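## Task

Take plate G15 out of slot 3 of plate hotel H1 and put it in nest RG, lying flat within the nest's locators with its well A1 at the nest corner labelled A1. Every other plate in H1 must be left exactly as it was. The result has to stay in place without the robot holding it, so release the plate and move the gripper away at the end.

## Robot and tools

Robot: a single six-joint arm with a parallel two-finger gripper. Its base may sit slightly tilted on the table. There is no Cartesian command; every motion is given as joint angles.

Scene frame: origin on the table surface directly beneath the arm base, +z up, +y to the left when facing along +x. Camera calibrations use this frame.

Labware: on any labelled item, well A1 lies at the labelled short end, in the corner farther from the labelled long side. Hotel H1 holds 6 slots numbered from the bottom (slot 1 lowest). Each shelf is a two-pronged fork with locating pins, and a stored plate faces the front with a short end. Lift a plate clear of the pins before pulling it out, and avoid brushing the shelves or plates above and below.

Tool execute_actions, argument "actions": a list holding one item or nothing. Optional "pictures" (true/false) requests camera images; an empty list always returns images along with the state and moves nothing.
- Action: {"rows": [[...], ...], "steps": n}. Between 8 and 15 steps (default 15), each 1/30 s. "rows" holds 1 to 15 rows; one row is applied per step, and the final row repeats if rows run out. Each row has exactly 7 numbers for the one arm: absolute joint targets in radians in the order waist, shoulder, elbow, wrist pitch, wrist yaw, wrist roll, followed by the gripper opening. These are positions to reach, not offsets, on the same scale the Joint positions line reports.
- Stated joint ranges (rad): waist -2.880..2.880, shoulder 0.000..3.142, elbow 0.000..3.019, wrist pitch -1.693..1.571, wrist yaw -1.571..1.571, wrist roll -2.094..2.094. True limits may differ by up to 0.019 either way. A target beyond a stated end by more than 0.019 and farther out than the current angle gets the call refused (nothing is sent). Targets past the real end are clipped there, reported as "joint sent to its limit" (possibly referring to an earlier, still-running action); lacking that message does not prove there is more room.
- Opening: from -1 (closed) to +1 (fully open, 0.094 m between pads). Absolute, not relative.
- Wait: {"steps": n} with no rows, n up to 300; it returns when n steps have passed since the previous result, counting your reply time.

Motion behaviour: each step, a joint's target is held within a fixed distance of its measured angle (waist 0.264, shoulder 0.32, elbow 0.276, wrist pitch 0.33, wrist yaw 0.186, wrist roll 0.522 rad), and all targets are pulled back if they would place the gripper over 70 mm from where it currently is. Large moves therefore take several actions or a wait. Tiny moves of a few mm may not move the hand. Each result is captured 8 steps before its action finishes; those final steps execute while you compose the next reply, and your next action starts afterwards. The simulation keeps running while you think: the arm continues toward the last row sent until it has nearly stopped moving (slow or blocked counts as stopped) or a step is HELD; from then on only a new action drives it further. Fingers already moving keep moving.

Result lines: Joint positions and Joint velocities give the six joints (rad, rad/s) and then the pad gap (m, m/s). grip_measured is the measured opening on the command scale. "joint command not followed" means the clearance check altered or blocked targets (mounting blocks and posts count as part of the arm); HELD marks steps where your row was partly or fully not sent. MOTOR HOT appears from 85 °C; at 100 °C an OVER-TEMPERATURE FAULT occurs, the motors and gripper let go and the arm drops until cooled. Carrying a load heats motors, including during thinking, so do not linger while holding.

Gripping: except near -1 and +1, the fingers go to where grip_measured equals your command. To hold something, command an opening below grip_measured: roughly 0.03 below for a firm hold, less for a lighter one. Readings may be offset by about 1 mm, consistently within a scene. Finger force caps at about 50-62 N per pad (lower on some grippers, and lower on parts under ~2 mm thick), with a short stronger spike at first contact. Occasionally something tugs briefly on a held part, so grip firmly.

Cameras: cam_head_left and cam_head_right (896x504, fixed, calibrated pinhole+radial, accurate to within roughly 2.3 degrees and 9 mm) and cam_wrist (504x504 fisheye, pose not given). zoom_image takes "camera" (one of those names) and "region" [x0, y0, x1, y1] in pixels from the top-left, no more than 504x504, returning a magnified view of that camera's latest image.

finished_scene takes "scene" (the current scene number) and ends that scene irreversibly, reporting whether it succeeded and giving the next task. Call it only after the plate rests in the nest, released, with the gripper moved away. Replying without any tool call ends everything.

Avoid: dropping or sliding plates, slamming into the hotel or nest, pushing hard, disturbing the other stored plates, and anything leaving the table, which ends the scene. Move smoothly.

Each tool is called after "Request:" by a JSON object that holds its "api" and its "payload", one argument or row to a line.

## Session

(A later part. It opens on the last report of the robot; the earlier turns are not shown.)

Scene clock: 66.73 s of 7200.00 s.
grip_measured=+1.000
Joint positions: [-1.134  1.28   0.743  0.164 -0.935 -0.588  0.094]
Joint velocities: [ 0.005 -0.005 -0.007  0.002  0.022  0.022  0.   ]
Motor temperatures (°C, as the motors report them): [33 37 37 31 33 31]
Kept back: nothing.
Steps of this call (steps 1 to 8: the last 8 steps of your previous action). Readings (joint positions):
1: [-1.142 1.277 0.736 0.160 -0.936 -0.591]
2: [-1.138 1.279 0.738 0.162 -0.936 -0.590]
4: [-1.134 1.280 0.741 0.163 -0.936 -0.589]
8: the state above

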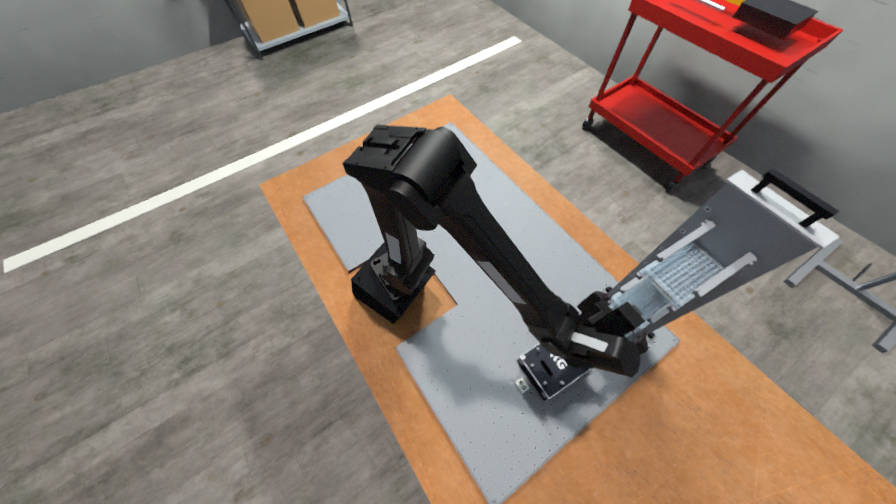

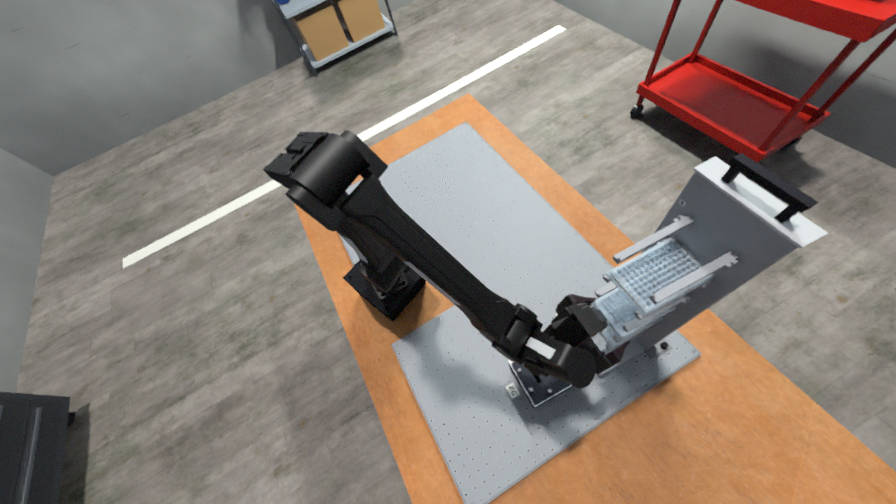

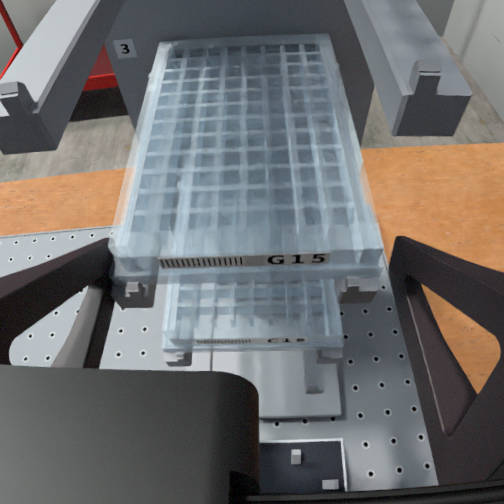

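Request:
{"api": "zoom_image", "payload": {
  "camera": "cam_wrist",
  "region": [60,180,440,340]
}}

Region (60, 180, 440, 340) of cam_wrist's 504x504 image, scaled by 1.326, with more detail than that image has; it fills the top 212 rows of this view, and the rest is white.

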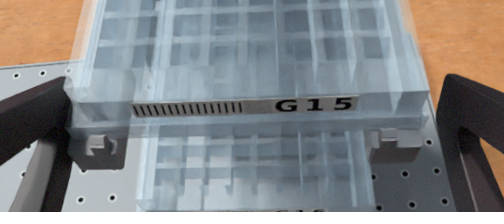

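Request:
{"api": "zoom_image", "payload": {
  "camera": "cam_wrist",
  "region": [120,10,380,130]
}}

Region (120, 10, 380, 130) of cam_wrist's 504x504 image, scaled by 1.938, with more detail than that image has; it fills the top 233 rows of this view, and the rest is white.

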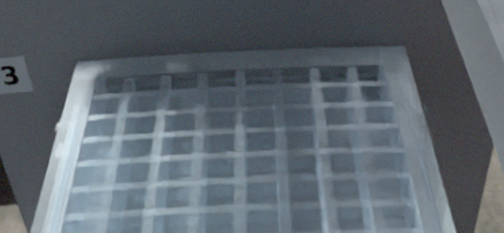

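Request:
{"api": "execute_actions", "payload": {
  "actions": [
    {"rows":[[-1.130,1.297,0.784,0.165,-0.942,-0.600,1],[-1.130,1.297,0.784,0.150,-0.948,-0.620,1],[-1.130,1.297,0.784,0.142,-0.952,-0.637,1]],"steps":15}
  ]
}}

Request:
{"api": "execute_actions", "payload": {
  "actions": [
    {"steps":6}
  ],
  "pictures": true
}}

Scene clock: 69.97 s of 7200.00 s.
grip_measured=+1.000
Joint positions: [-1.134  1.28   0.743  0.154 -0.95  -0.615  0.094]
Joint velocities: [-0.015 -0.005 -0.007 -0.002  0.037 -0.095  0.   ]
Motor temperatures (°C, as the motors report them): [33 37 38 31 33 31]
Steps of this call (steps 1 to 30: the robot went on to your last target; steps 31 to 90: nothing new was sent; steps 91 to 97: the first 7 steps of this action). Readings (joint positions):
91: [-1.134 1.280 0.743 0.164 -0.938 -0.587]
92: [-1.134 1.280 0.743 0.164 -0.942 -0.591]
94: [-1.134 1.280 0.743 0.158 -0.949 -0.603]
97: the state above

Scene clock: 70.23 s of 7200.00 s.
grip_measured=+1.000
Joint positions: [-1.134  1.28   0.743  0.153 -0.95  -0.624  0.094]
Joint velocities: [-0.015 -0.005 -0.002 -0.002  0.007 -0.007  0.   ]
Motor temperatures (°C, as the motors report them): [33 37 38 31 33 31]
Kept back: nothing.
Steps of this call (steps 1 to 8: the last 8 steps of your previous action). Readings (joint positions):
1: [-1.134 1.280 0.743 0.154 -0.950 -0.617]
2: [-1.134 1.280 0.743 0.153 -0.950 -0.619]
4: [-1.134 1.280 0.743 0.153 -0.950 -0.622]
8: the state above

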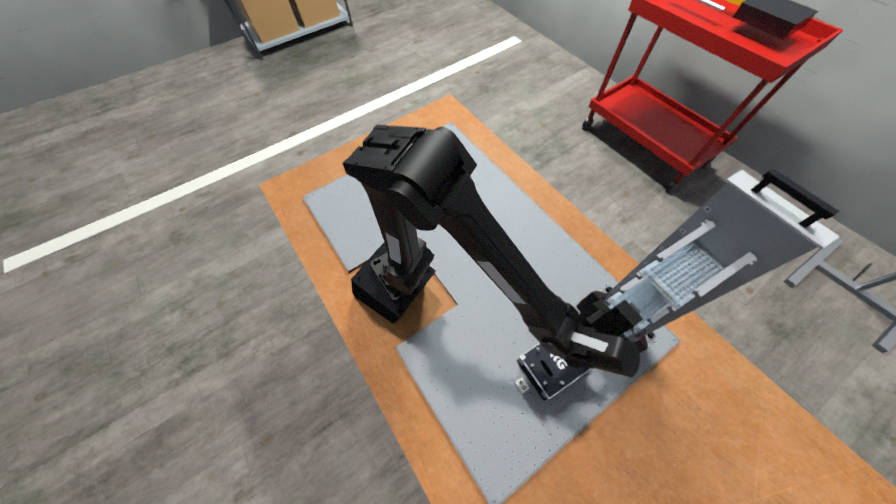

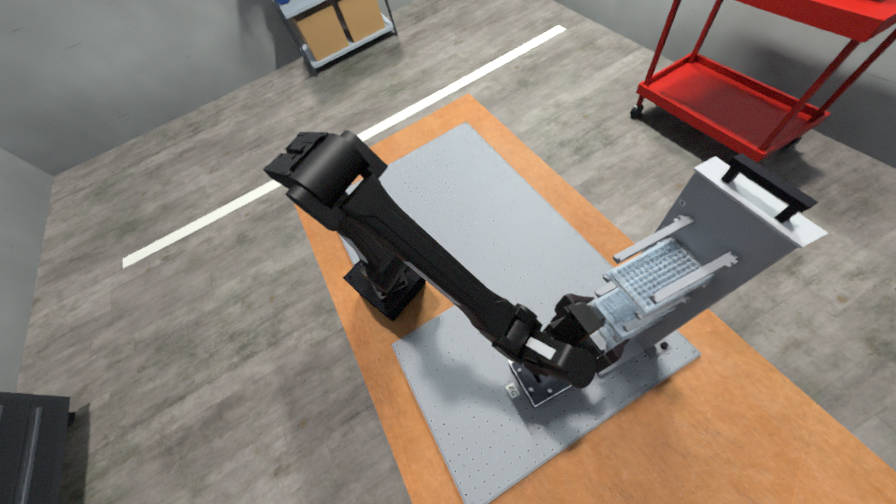

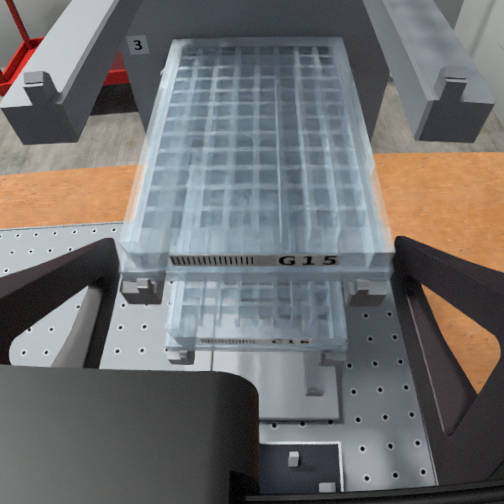

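Request:
{"api": "execute_actions", "payload": {
  "actions": [
    {"rows":[[-1.120,1.301,0.788,0.170,-0.941,-0.608,1],[-1.110,1.305,0.792,0.175,-0.932,-0.601,1],[-1.100,1.309,0.796,0.180,-0.922,-0.594,1],[-1.090,1.313,0.800,0.185,-0.913,-0.588,1],[-1.080,1.316,0.804,0.189,-0.904,-0.582,1]],"steps":15}
  ]
}}

Request:
{"api": "execute_actions", "payload": {
  "actions": [
    {"steps":8}
  ],
  "pictures": true
}}

Scene clock: 71.33 s of 7200.00 s.
grip_measured=+1.000
Joint positions: [-1.102  1.293  0.759  0.17  -0.907 -0.604  0.094]
Joint velocities: [ 0.23   0.063  0.11   0.056 -0.066  0.022  0.   ]
Motor temperatures (°C, as the motors report them): [33 37 38 31 33 31]
Steps of this call (steps 1 to 26: the robot went on to your last target; steps 27 to 33: the first 7 steps of this action). Readings (joint positions):
27: [-1.134 1.280 0.743 0.153 -0.947 -0.625]
28: [-1.133 1.281 0.743 0.154 -0.940 -0.623]
30: [-1.126 1.284 0.747 0.160 -0.922 -0.616]
33: the state above

Scene clock: 71.60 s of 7200.00 s.
grip_measured=+1.000
Joint positions: [-1.085  1.297  0.764  0.173 -0.906 -0.595  0.094]
Joint velocities: [-0.005 -0.034 -0.017 -0.017  0.037  0.095  0.   ]
Motor temperatures (°C, as the motors report them): [33 37 38 31 33 31]
Kept back: nothing.
Steps of this call (steps 1 to 8: the last 8 steps of your previous action). Readings (joint positions):
1: [-1.095 1.296 0.762 0.171 -0.907 -0.602]
2: [-1.089 1.297 0.763 0.172 -0.907 -0.600]
4: [-1.085 1.297 0.764 0.173 -0.907 -0.598]
8: the state above

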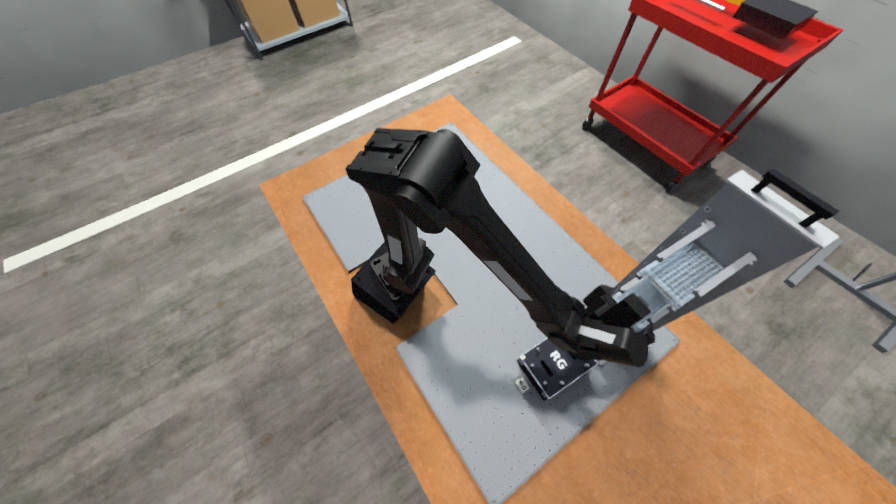

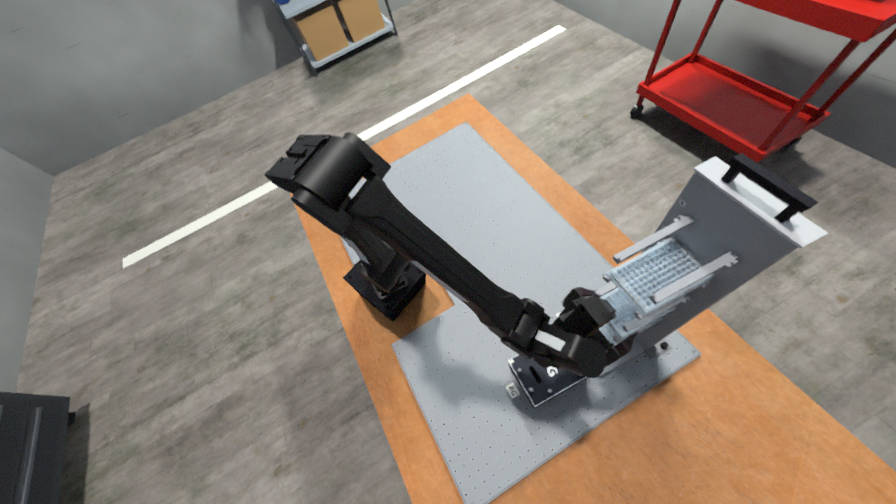

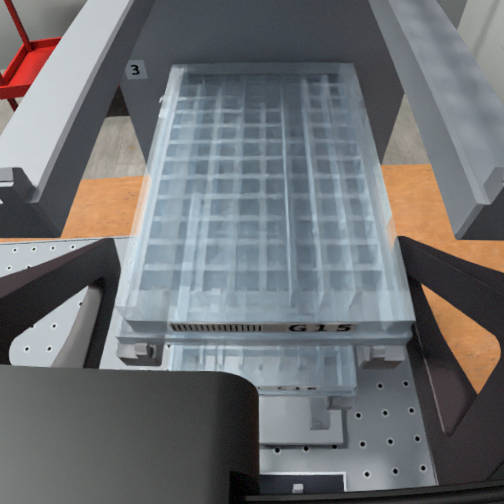

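Request:
{"api": "execute_actions", "payload": {
  "actions": [
    {"rows":[[-1.080,1.316,0.804,0.189,-0.904,-0.582,0.92],[-1.080,1.316,0.804,0.189,-0.904,-0.582,0.86],[-1.080,1.316,0.804,0.189,-0.904,-0.582,0.82],[-1.080,1.316,0.804,0.189,-0.904,-0.582,0.79],[-1.080,1.316,0.804,0.189,-0.904,-0.582,0.76],[-1.080,1.316,0.804,0.189,-0.904,-0.582,0.73],[-1.080,1.316,0.804,0.189,-0.904,-0.582,0.70]],"steps":15}
  ]
}}

Request:
{"api": "execute_actions", "payload": {
  "actions": [
    {"steps":8}
  ],
  "pictures": true
}}

Scene clock: 72.40 s of 7200.00 s.
grip_measured=+0.806
Joint positions: [-1.085  1.298  0.766  0.175 -0.9   -0.591  0.085]
Joint velocities: [-0.015  0.005  0.007  0.007 -0.022  0.037 -0.001]
Motor temperatures (°C, as the motors report them): [33 37 38 31 33 31]
Steps of this call (steps 1 to 17: the robot went on to your last target; steps 18 to 24: the first 7 steps of this action). Readings (joint positions):
18: [-1.085 1.297 0.764 0.173 -0.906 -0.593]
19: [-1.085 1.297 0.764 0.174 -0.904 -0.593]
21: [-1.085 1.298 0.766 0.174 -0.900 -0.592]
24: the state above

Scene clock: 72.67 s of 7200.00 s.
grip_measured=+0.806
Joint positions: [-1.085  1.298  0.766  0.175 -0.9   -0.591  0.085]
Joint velocities: [-0.015 -0.024 -0.012  0.022  0.051  0.051 -0.001]
Motor temperatures (°C, as the motors report them): [33 37 38 31 33 31]
Kept back: nothing.
Steps of this call (steps 1 to 8: the last 8 steps of your previous action). Readings (joint positions):
1: [-1.085 1.298 0.766 0.175 -0.900 -0.591]
2: [-1.085 1.298 0.766 0.175 -0.900 -0.591]
4: [-1.085 1.298 0.766 0.175 -0.900 -0.591]
8: the state above

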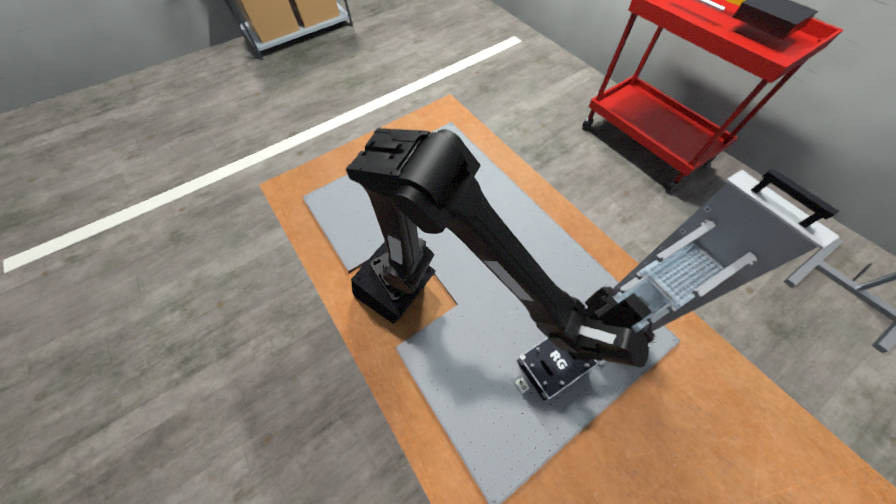

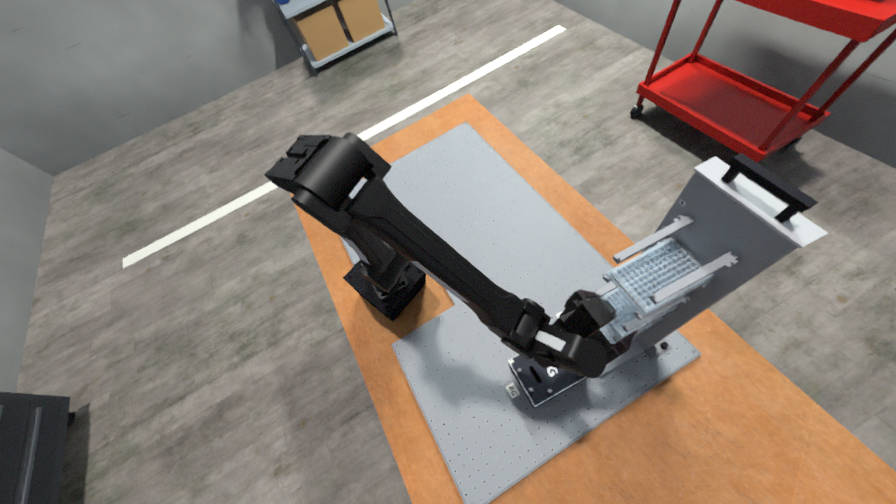

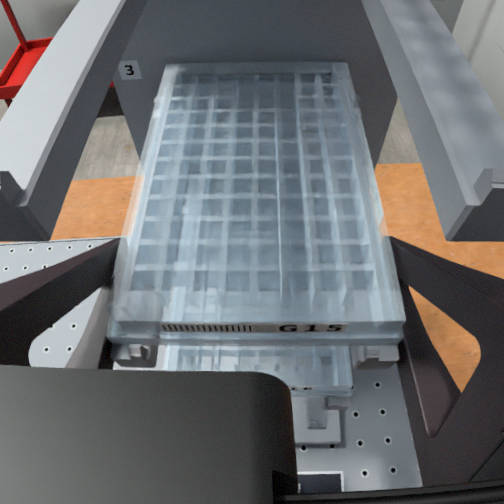

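Request:
{"api": "execute_actions", "payload": {
  "actions": [
    {"rows":[[-1.080,1.290,0.805,0.168,-0.903,-0.582,0.77],[-1.080,1.284,0.807,0.162,-0.903,-0.582,0.77],[-1.080,1.281,0.809,0.157,-0.903,-0.582,0.77],[-1.080,1.278,0.811,0.152,-0.903,-0.582,0.77],[-1.080,1.275,0.813,0.147,-0.903,-0.582,0.77],[-1.080,1.272,0.815,0.142,-0.903,-0.582,0.77],[-1.080,1.269,0.817,0.137,-0.903,-0.582,0.77],[-1.080,1.266,0.819,0.132,-0.903,-0.582,0.77],[-1.080,1.263,0.821,0.127,-0.903,-0.582,0.77],[-1.080,1.260,0.823,0.122,-0.903,-0.582,0.77],[-1.080,1.257,0.824,0.117,-0.903,-0.582,0.77]],"steps":15}
  ]
}}

Request:
{"api": "execute_actions", "payload": {
  "actions": [
    {"steps":10}
  ],
  "pictures": true
}}

Scene clock: 74.63 s of 7200.00 s.
grip_measured=+0.806
Joint positions: [-1.085  1.296  0.769  0.161 -0.896 -0.596  0.085]
Joint velocities: [-0.005 -0.005  0.012 -0.11   0.007 -0.022  0.001]
Motor temperatures (°C, as the motors report them): [33 37 38 31 33 31]
Steps of this call (steps 1 to 15: the robot went on to your last target; steps 16 to 52: nothing new was sent; steps 53 to 59: the first 7 steps of this action). Readings (joint positions):
53: [-1.085 1.298 0.766 0.175 -0.900 -0.591]
54: [-1.085 1.298 0.766 0.175 -0.900 -0.591]
56: [-1.085 1.298 0.767 0.172 -0.899 -0.592]
59: the state above

Scene clock: 74.97 s of 7200.00 s.
grip_measured=+0.806
Joint positions: [-1.083  1.292  0.775  0.137 -0.888 -0.608  0.085]
Joint velocities: [ 0.005 -0.005 -0.002 -0.017  0.037  0.022 -0.001]
Motor temperatures (°C, as the motors report them): [33 37 38 31 33 31]
Kept back: nothing.
Steps of this call (steps 1 to 8: the last 8 steps of your previous action; steps 9 to 10: the robot went on to your last target). Readings (joint positions):
1: [-1.084 1.295 0.770 0.157 -0.895 -0.598]
2: [-1.084 1.294 0.771 0.153 -0.894 -0.600]
4: [-1.083 1.293 0.773 0.144 -0.891 -0.604]
8: [-1.083 1.292 0.775 0.137 -0.888 -0.608]
10: the state above

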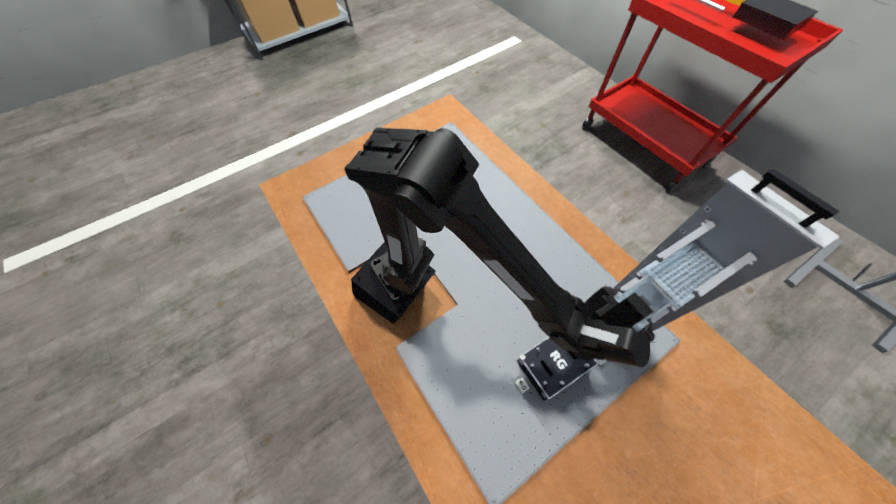

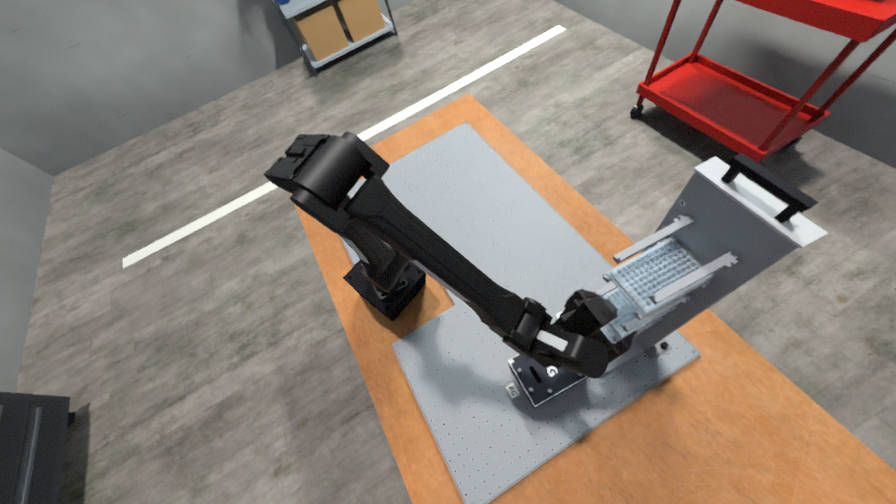

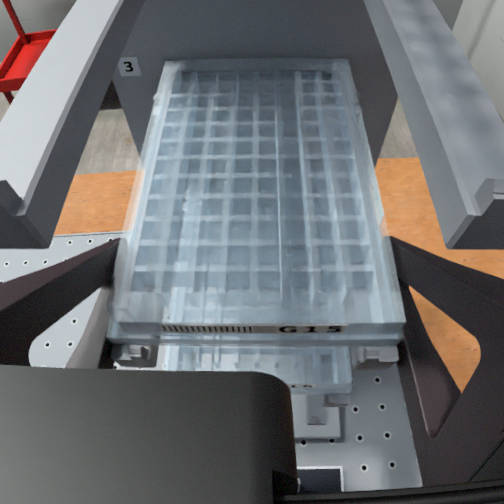

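Request:
{"api": "execute_actions", "payload": {
  "actions": [
    {"rows":[[-1.083,1.300,0.810,0.165,-0.898,-0.590,0.77],[-1.083,1.305,0.805,0.180,-0.900,-0.588,0.77],[-1.083,1.305,0.800,0.185,-0.900,-0.586,0.77],[-1.083,1.305,0.800,0.185,-0.900,-0.586,0.85],[-1.083,1.305,0.800,0.185,-0.900,-0.586,0.92],[-1.083,1.305,0.800,0.185,-0.900,-0.586,1.0]],"steps":14}
  ]
}}

Request:
{"api": "zoom_image", "payload": {
  "camera": "cam_wrist",
  "region": [20,220,180,380]
}}

Request:
{"api": "zoom_image", "payload": {
  "camera": "cam_head_right",
  "region": [520,240,720,400]
}}

Scene clock: 75.80 s of 7200.00 s.
grip_measured=+0.971
Joint positions: [-1.083  1.295  0.775  0.161 -0.898 -0.601  0.093]
Joint velocities: [-0.005 -0.005 -0.017  0.183 -0.168 -0.022  0.075]
Motor temperatures (°C, as the motors report them): [33 37 38 31 34 31]
Steps of this call (steps 1 to 19: the robot went on to your last target; steps 20 to 25: the first 6 steps of this action). Readings (joint positions):
20: [-1.083 1.292 0.775 0.140 -0.888 -0.608]
21: [-1.083 1.293 0.775 0.144 -0.890 -0.606]
23: [-1.083 1.294 0.774 0.149 -0.893 -0.603]
25: the state above

Region (20, 220, 180, 380) of cam_wrist's 504x504 image, scaled by 3.150, with more detail than that image has.

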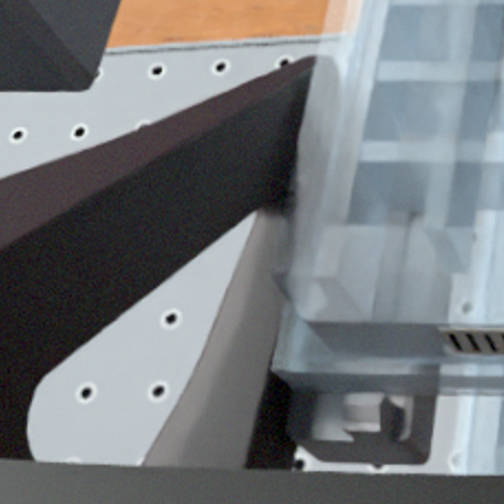

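Region (520, 240, 720, 400) of cam_head_right's 896x504 image, scaled by 2.520, with more detail than that image has; it fills the top 403 rows of this view, and the rest is white.

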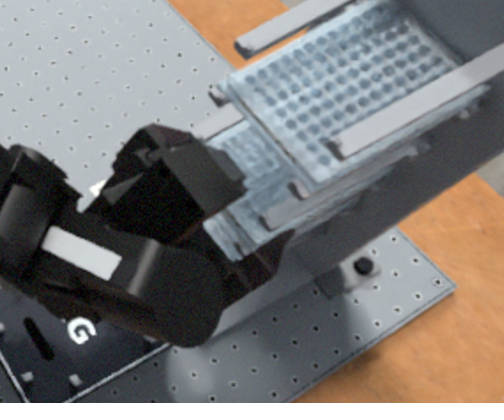

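Request:
{"api": "execute_actions", "payload": {
  "actions": [
    {"rows":[[-1.081,1.290,0.805,0.180,-0.902,-0.586,1],[-1.081,1.280,0.810,0.170,-0.902,-0.586,1],[-1.081,1.275,0.813,0.162,-0.902,-0.586,1],[-1.081,1.270,0.816,0.155,-0.902,-0.586,1],[-1.081,1.266,0.818,0.148,-0.902,-0.586,1]],"steps":15}
  ]
}}

Request:
{"api": "execute_actions", "payload": {
  "actions": [
    {"steps":10}
  ],
  "pictures": true
}}

Scene clock: 77.03 s of 7200.00 s.
grip_measured=+1.000
Joint positions: [-1.083  1.285  0.775  0.161 -0.9   -0.596  0.094]
Joint velocities: [ 0.005 -0.083  0.007 -0.056 -0.11   0.007  0.   ]
Motor temperatures (°C, as the motors report them): [33 37 38 31 34 31]
Steps of this call (steps 1 to 8: the last 8 steps of your previous action; steps 9 to 15: the robot went on to your last target; steps 16 to 30: nothing new was sent; steps 31 to 37: the first 7 steps of this action). Readings (joint positions):
31: [-1.083 1.295 0.775 0.169 -0.899 -0.596]
32: [-1.083 1.295 0.775 0.169 -0.900 -0.596]
34: [-1.083 1.293 0.775 0.168 -0.900 -0.596]
37: the state above

Scene clock: 77.37 s of 7200.00 s.
grip_measured=+1.000
Joint positions: [-1.083  1.276  0.775  0.16  -0.9   -0.596  0.094]
Joint velocities: [ 0.015 -0.005 -0.032 -0.017  0.066 -0.066  0.   ]
Motor temperatures (°C, as the motors report them): [33 37 38 31 34 31]
Kept back: nothing.
Steps of this call (steps 1 to 8: the last 8 steps of your previous action; steps 9 to 10: the robot went on to your last target). Readings (joint positions):
1: [-1.083 1.282 0.775 0.160 -0.900 -0.596]
2: [-1.083 1.280 0.775 0.160 -0.900 -0.596]
4: [-1.083 1.277 0.775 0.160 -0.900 -0.596]
8: [-1.083 1.276 0.775 0.160 -0.900 -0.596]
10: the state above

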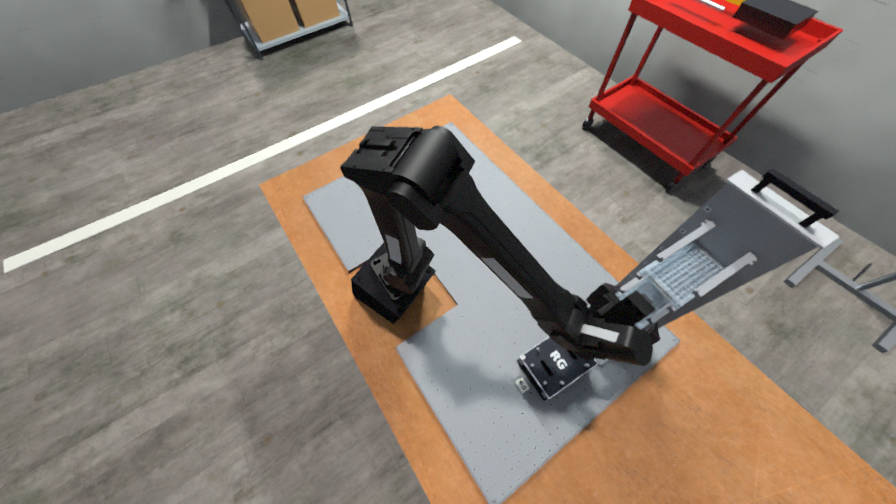

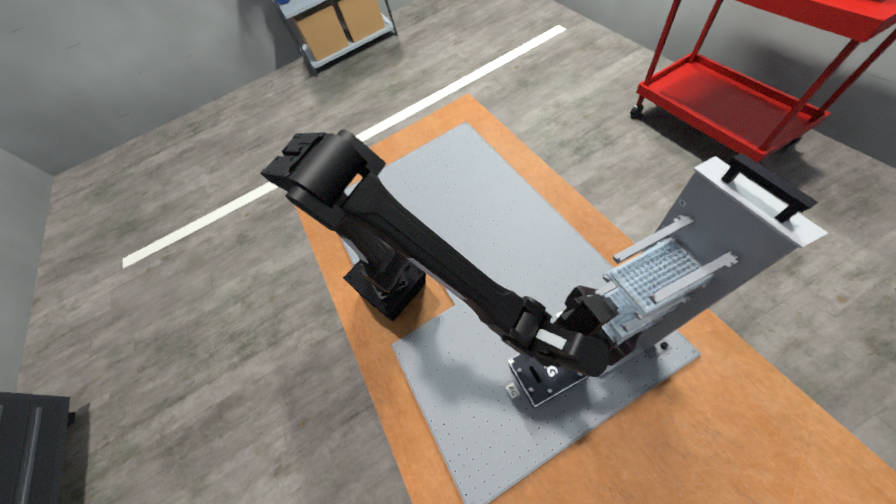

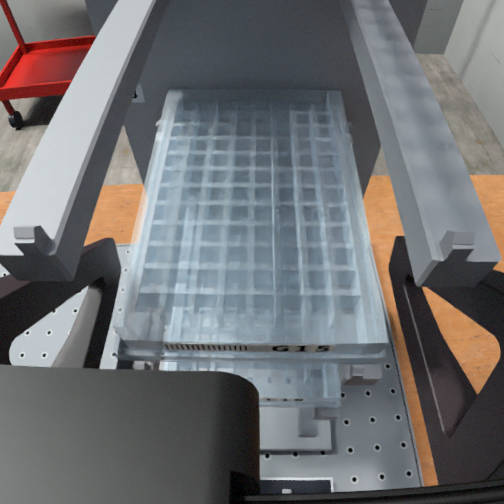

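Request:
{"api": "execute_actions", "payload": {
  "actions": [
    {"rows":[[-1.082,1.285,0.808,0.146,-0.903,-0.584,1],[-1.082,1.296,0.803,0.143,-0.903,-0.582,1],[-1.082,1.304,0.800,0.141,-0.903,-0.580,1]],"steps":13}
  ]
}}

Request:
{"api": "execute_actions", "payload": {
  "actions": [
    {"steps":8}
  ],
  "pictures": true
}}

Scene clock: 78.83 s of 7200.00 s.
grip_measured=+1.000
Joint positions: [-1.083  1.278  0.775  0.154 -0.901 -0.593  0.094]
Joint velocities: [-0.024  0.024 -0.017 -0.027  0.022 -0.022  0.   ]
Motor temperatures (°C, as the motors report them): [33 37 38 31 34 31]
Steps of this call (steps 1 to 15: the robot went on to your last target; steps 16 to 39: nothing new was sent; steps 40 to 44: the first 5 steps of this action). Readings (joint positions):
40: [-1.083 1.276 0.775 0.159 -0.901 -0.596]
41: [-1.083 1.276 0.775 0.158 -0.901 -0.595]
43: [-1.083 1.277 0.775 0.155 -0.901 -0.594]
44: the state above

Scene clock: 79.10 s of 7200.00 s.
grip_measured=+1.000
Joint positions: [-1.083  1.285  0.775  0.152 -0.901 -0.591  0.094]
Joint velocities: [-0.015 -0.015  0.002 -0.017  0.007 -0.051  0.   ]
Motor temperatures (°C, as the motors report them): [33 37 38 31 34 31]
Kept back: nothing.
Steps of this call (steps 1 to 8: the last 8 steps of your previous action). Readings (joint positions):
1: [-1.083 1.280 0.775 0.153 -0.901 -0.592]
2: [-1.083 1.281 0.775 0.153 -0.901 -0.592]
4: [-1.083 1.284 0.775 0.152 -0.901 -0.592]
8: the state above

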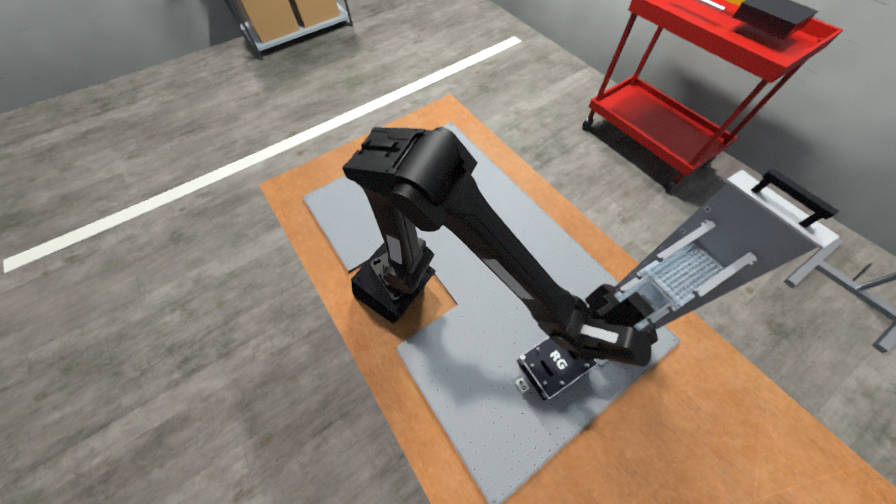

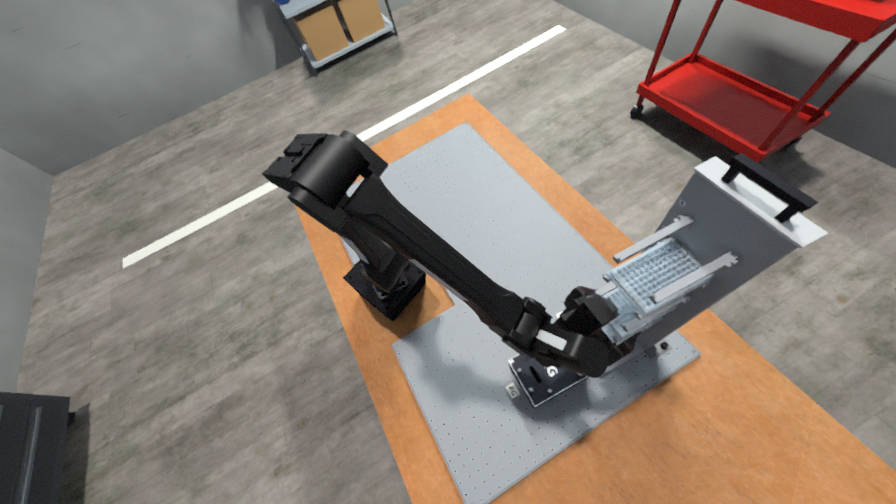

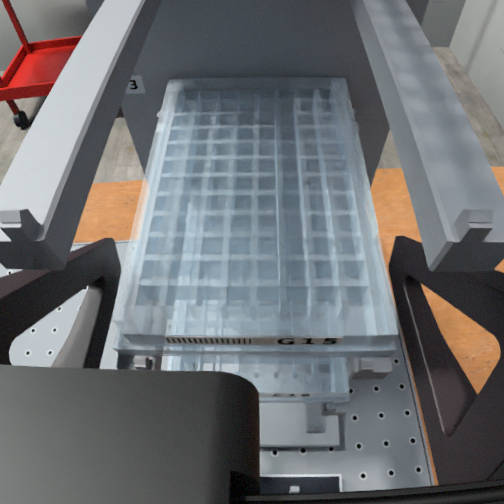

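Request:
{"api": "execute_actions", "payload": {
  "actions": [
    {"rows":[[-1.082,1.300,0.800,0.141,-0.903,-0.580,0.92],[-1.082,1.300,0.800,0.141,-0.903,-0.580,0.86],[-1.082,1.300,0.800,0.141,-0.903,-0.580,0.82],[-1.082,1.300,0.800,0.141,-0.903,-0.580,0.79],[-1.082,1.300,0.800,0.141,-0.903,-0.580,0.76],[-1.082,1.300,0.800,0.141,-0.903,-0.580,0.73],[-1.082,1.300,0.800,0.141,-0.903,-0.580,0.70]],"steps":15}
  ]
}}

Request:
{"api": "execute_actions", "payload": {
  "actions": [
    {"steps":5}
  ],
  "pictures": true
}}

Scene clock: 79.70 s of 7200.00 s.
grip_measured=+0.786
Joint positions: [-1.083  1.285  0.775  0.152 -0.901 -0.59   0.084]
Joint velocities: [ 0.005 -0.015 -0.002 -0.012  0.022 -0.081  0.001]
Motor temperatures (°C, as the motors report them): [33 37 38 31 34 31]
Steps of this call (steps 1 to 11: the robot went on to your last target; steps 12 to 18: the first 7 steps of this action). Readings (joint positions):
12: [-1.083 1.285 0.775 0.152 -0.901 -0.590]
13: [-1.083 1.285 0.775 0.152 -0.901 -0.590]
15: [-1.083 1.285 0.775 0.152 -0.901 -0.590]
18: the state above

Scene clock: 79.97 s of 7200.00 s.
grip_measured=+0.786
Joint positions: [-1.083  1.285  0.775  0.152 -0.901 -0.59   0.084]
Joint velocities: [-0.005 -0.005  0.012  0.002 -0.051 -0.051 -0.001]
Motor temperatures (°C, as the motors report them): [33 37 38 31 34 31]
Kept back: nothing.
Steps of this call (steps 1 to 8: the last 8 steps of your previous action). Readings (joint positions):
1: [-1.083 1.285 0.775 0.152 -0.901 -0.590]
2: [-1.083 1.285 0.775 0.152 -0.901 -0.590]
4: [-1.083 1.285 0.775 0.152 -0.901 -0.590]
8: the state above

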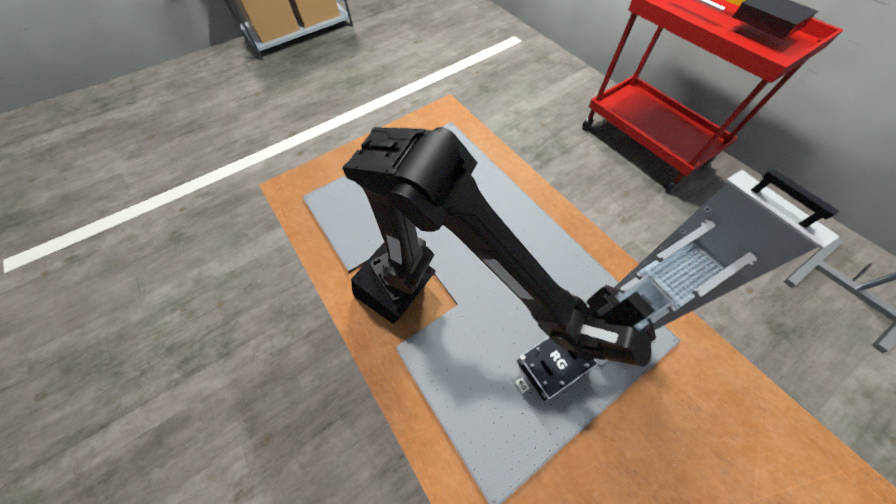

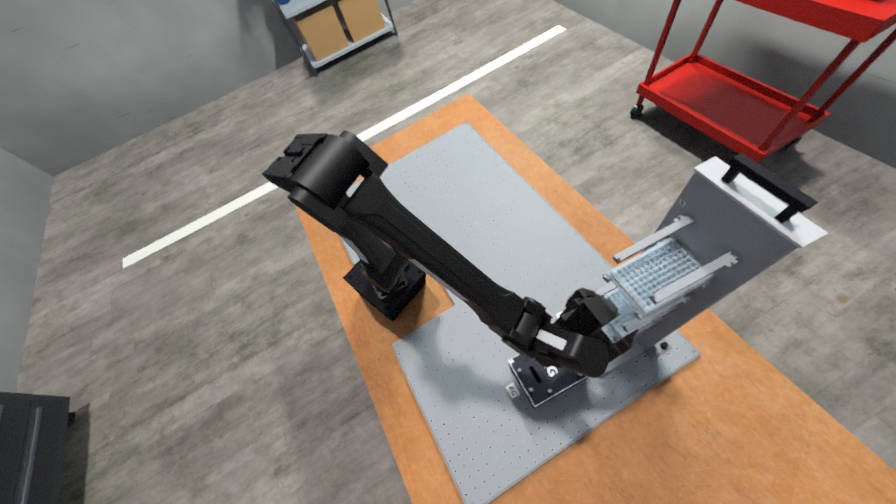

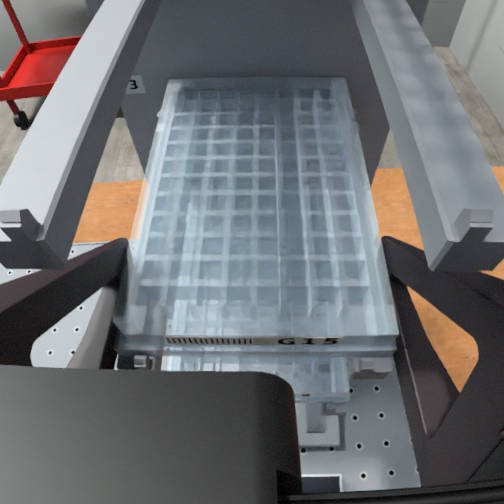

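Request:
{"api": "execute_actions", "payload": {
  "actions": [
    {"rows":[[-1.082,1.278,0.817,0.141,-0.903,-0.580,0.75],[-1.082,1.276,0.819,0.139,-0.903,-0.580,0.75],[-1.082,1.274,0.821,0.135,-0.903,-0.580,0.75],[-1.082,1.271,0.823,0.131,-0.903,-0.580,0.75],[-1.082,1.269,0.825,0.127,-0.903,-0.580,0.75],[-1.082,1.267,0.827,0.123,-0.903,-0.580,0.75],[-1.082,1.265,0.829,0.119,-0.903,-0.580,0.75],[-1.082,1.262,0.831,0.115,-0.903,-0.580,0.75],[-1.082,1.260,0.833,0.111,-0.903,-0.580,0.75],[-1.082,1.258,0.835,0.107,-0.903,-0.580,0.75],[-1.082,1.255,0.837,0.103,-0.903,-0.580,0.75],[-1.082,1.252,0.838,0.098,-0.903,-0.580,0.75]],"steps":15}
  ]
}}

Request:
{"api": "execute_actions", "payload": {
  "actions": [
    {"steps":10}
  ],
  "pictures": true
}}

Scene clock: 81.03 s of 7200.00 s.
grip_measured=+0.786
Joint positions: [-1.083  1.283  0.779  0.137 -0.902 -0.59   0.084]
Joint velocities: [-0.005 -0.034  0.032 -0.11   0.007 -0.051 -0.   ]
Motor temperatures (°C, as the motors report them): [33 37 38 31 34 31]
Steps of this call (steps 1 to 15: the robot went on to your last target; steps 16 to 25: nothing new was sent; steps 26 to 32: the first 7 steps of this action). Readings (joint positions):
26: [-1.083 1.285 0.775 0.152 -0.901 -0.590]
27: [-1.083 1.285 0.775 0.152 -0.901 -0.590]
29: [-1.083 1.284 0.776 0.148 -0.902 -0.590]
32: the state above

Scene clock: 81.37 s of 7200.00 s.
grip_measured=+0.786
Joint positions: [-1.083  1.266  0.789  0.108 -0.902 -0.59   0.084]
Joint velocities: [-0.015 -0.034  0.007 -0.002 -0.051 -0.007 -0.   ]
Motor temperatures (°C, as the motors report them): [33 37 38 31 34 31]
Kept back: nothing.
Steps of this call (steps 1 to 8: the last 8 steps of your previous action; steps 9 to 10: the robot went on to your last target). Readings (joint positions):
1: [-1.083 1.282 0.780 0.133 -0.902 -0.590]
2: [-1.083 1.281 0.782 0.129 -0.902 -0.590]
4: [-1.083 1.277 0.785 0.120 -0.902 -0.590]
8: [-1.083 1.269 0.788 0.109 -0.902 -0.590]
10: the state above

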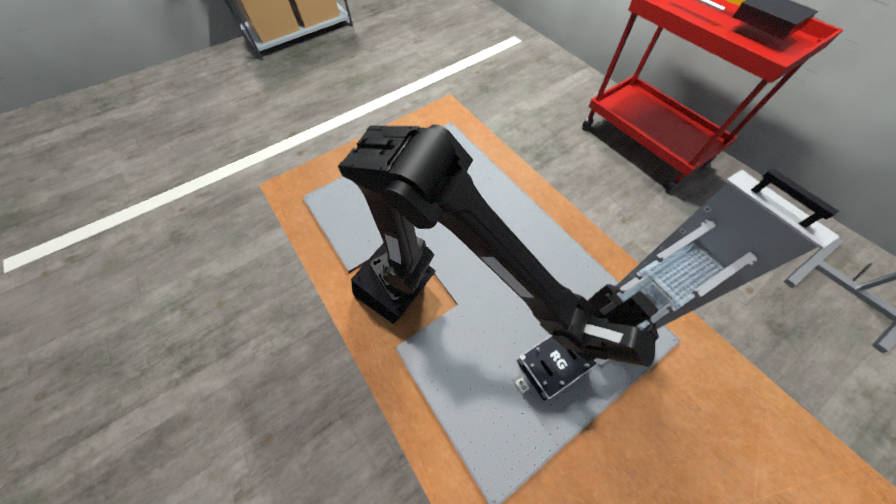

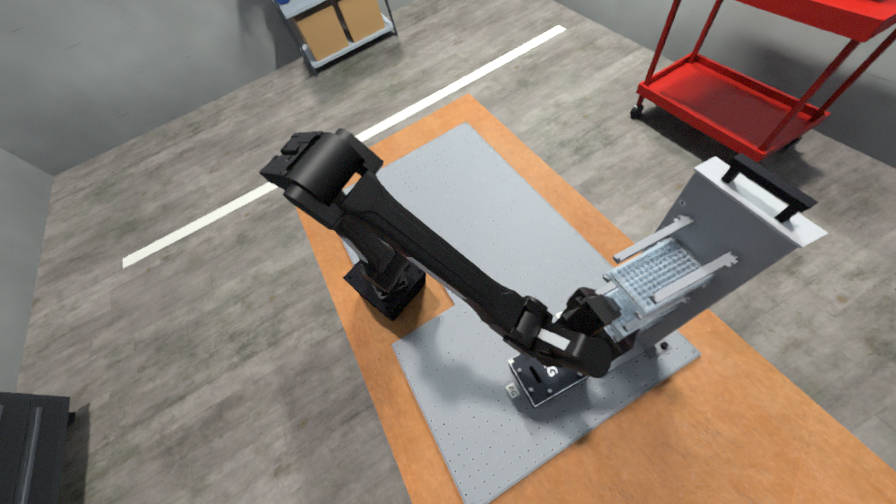

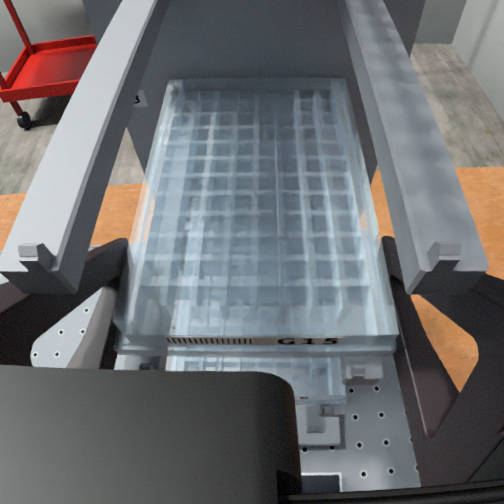

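Request:
{"api": "execute_actions", "payload": {
  "actions": [
    {"rows":[[-1.083,1.250,0.840,0.093,-0.903,-0.582,0.75],[-1.083,1.247,0.843,0.088,-0.903,-0.585,0.75],[-1.083,1.243,0.846,0.083,-0.903,-0.590,0.75]],"steps":10}
  ]
}}

Request:
{"api": "execute_actions", "payload": {
  "actions": [
    {"rows":[[-1.092,1.240,0.825,0.078,-0.912,-0.603,0.75],[-1.102,1.236,0.810,0.072,-0.921,-0.610,0.75],[-1.112,1.233,0.803,0.066,-0.930,-0.617,0.75],[-1.122,1.229,0.799,0.060,-0.939,-0.624,0.75],[-1.133,1.225,0.795,0.054,-0.948,-0.631,0.75],[-1.143,1.222,0.791,0.048,-0.957,-0.638,0.75],[-1.153,1.218,0.788,0.042,-0.966,-0.645,0.75],[-1.163,1.215,0.784,0.036,-0.975,-0.652,0.75],[-1.173,1.211,0.781,0.030,-0.984,-0.659,0.75],[-1.184,1.208,0.777,0.024,-0.993,-0.666,0.75],[-1.194,1.204,0.774,0.018,-1.002,-0.673,0.75],[-1.204,1.201,0.770,0.012,-1.011,-0.680,0.75],[-1.214,1.197,0.767,0.006,-1.020,-0.688,0.75],[-1.225,1.194,0.763,0.000,-1.029,-0.696,0.75],[-1.235,1.190,0.760,-0.005,-1.038,-0.703,0.75]],"steps":15}
  ]
}}

Request:
{"api": "execute_actions", "payload": {
  "actions": [
    {"steps":10}
  ],
  "pictures": true
}}

Scene clock: 83.63 s of 7200.00 s.
grip_measured=+0.786
Joint positions: [-1.083  1.266  0.79   0.104 -0.902 -0.589  0.084]
Joint velocities: [-0.005  0.005  0.032 -0.071 -0.007 -0.095 -0.001]
Motor temperatures (°C, as the motors report them): [33 37 39 31 34 31]
Steps of this call (steps 1 to 30: the robot went on to your last target; steps 31 to 66: nothing new was sent; steps 67 to 68: the first 2 steps of this action). Readings (joint positions):
67: [-1.083 1.266 0.789 0.106 -0.902 -0.589]
68: the state above

Scene clock: 84.13 s of 7200.00 s.
grip_measured=+0.786
Joint positions: [-1.114  1.245  0.793  0.062 -0.957 -0.613  0.084]
Joint velocities: [-0.337 -0.132 -0.017 -0.154 -0.242 -0.125 -0.001]
Motor temperatures (°C, as the motors report them): [33 37 39 31 34 31]
Steps of this call (steps 1 to 8: the last 8 steps of your previous action; steps 9 to 15: the first 7 steps of this action). Readings (joint positions):
9: [-1.083 1.261 0.793 0.090 -0.904 -0.590]
10: [-1.083 1.261 0.793 0.088 -0.910 -0.592]
12: [-1.089 1.257 0.793 0.079 -0.929 -0.599]
15: the state above

Scene clock: 84.47 s of 7200.00 s.
grip_measured=+0.786
Joint positions: [-1.224  1.203  0.767  0.009 -1.034 -0.674  0.084]
Joint velocities: [-0.181 -0.034 -0.071 -0.081 -0.007 -0.125  0.   ]
Motor temperatures (°C, as the motors report them): [33 37 39 31 34 31]
Kept back: nothing.
Steps of this call (steps 1 to 8: the last 8 steps of your previous action; steps 9 to 10: the robot went on to your last target). Readings (joint positions):
1: [-1.125 1.240 0.793 0.057 -0.965 -0.619]
2: [-1.138 1.236 0.792 0.051 -0.974 -0.624]
4: [-1.163 1.224 0.788 0.040 -0.992 -0.637]
8: [-1.208 1.207 0.774 0.017 -1.028 -0.664]
10: the state above

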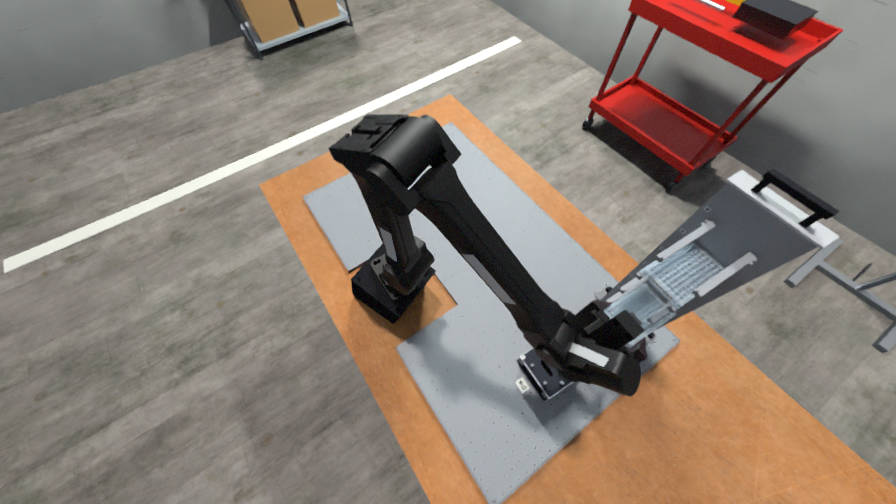

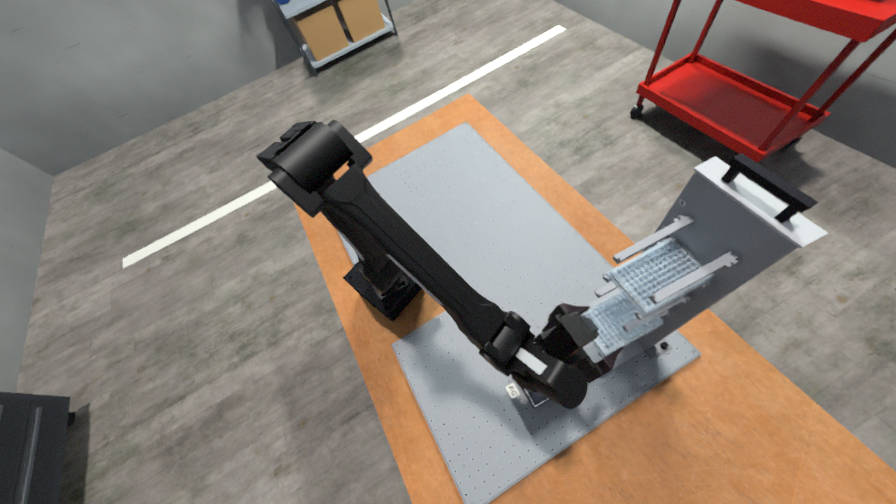

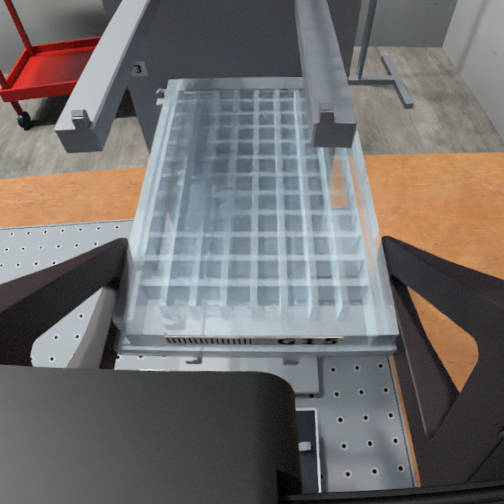

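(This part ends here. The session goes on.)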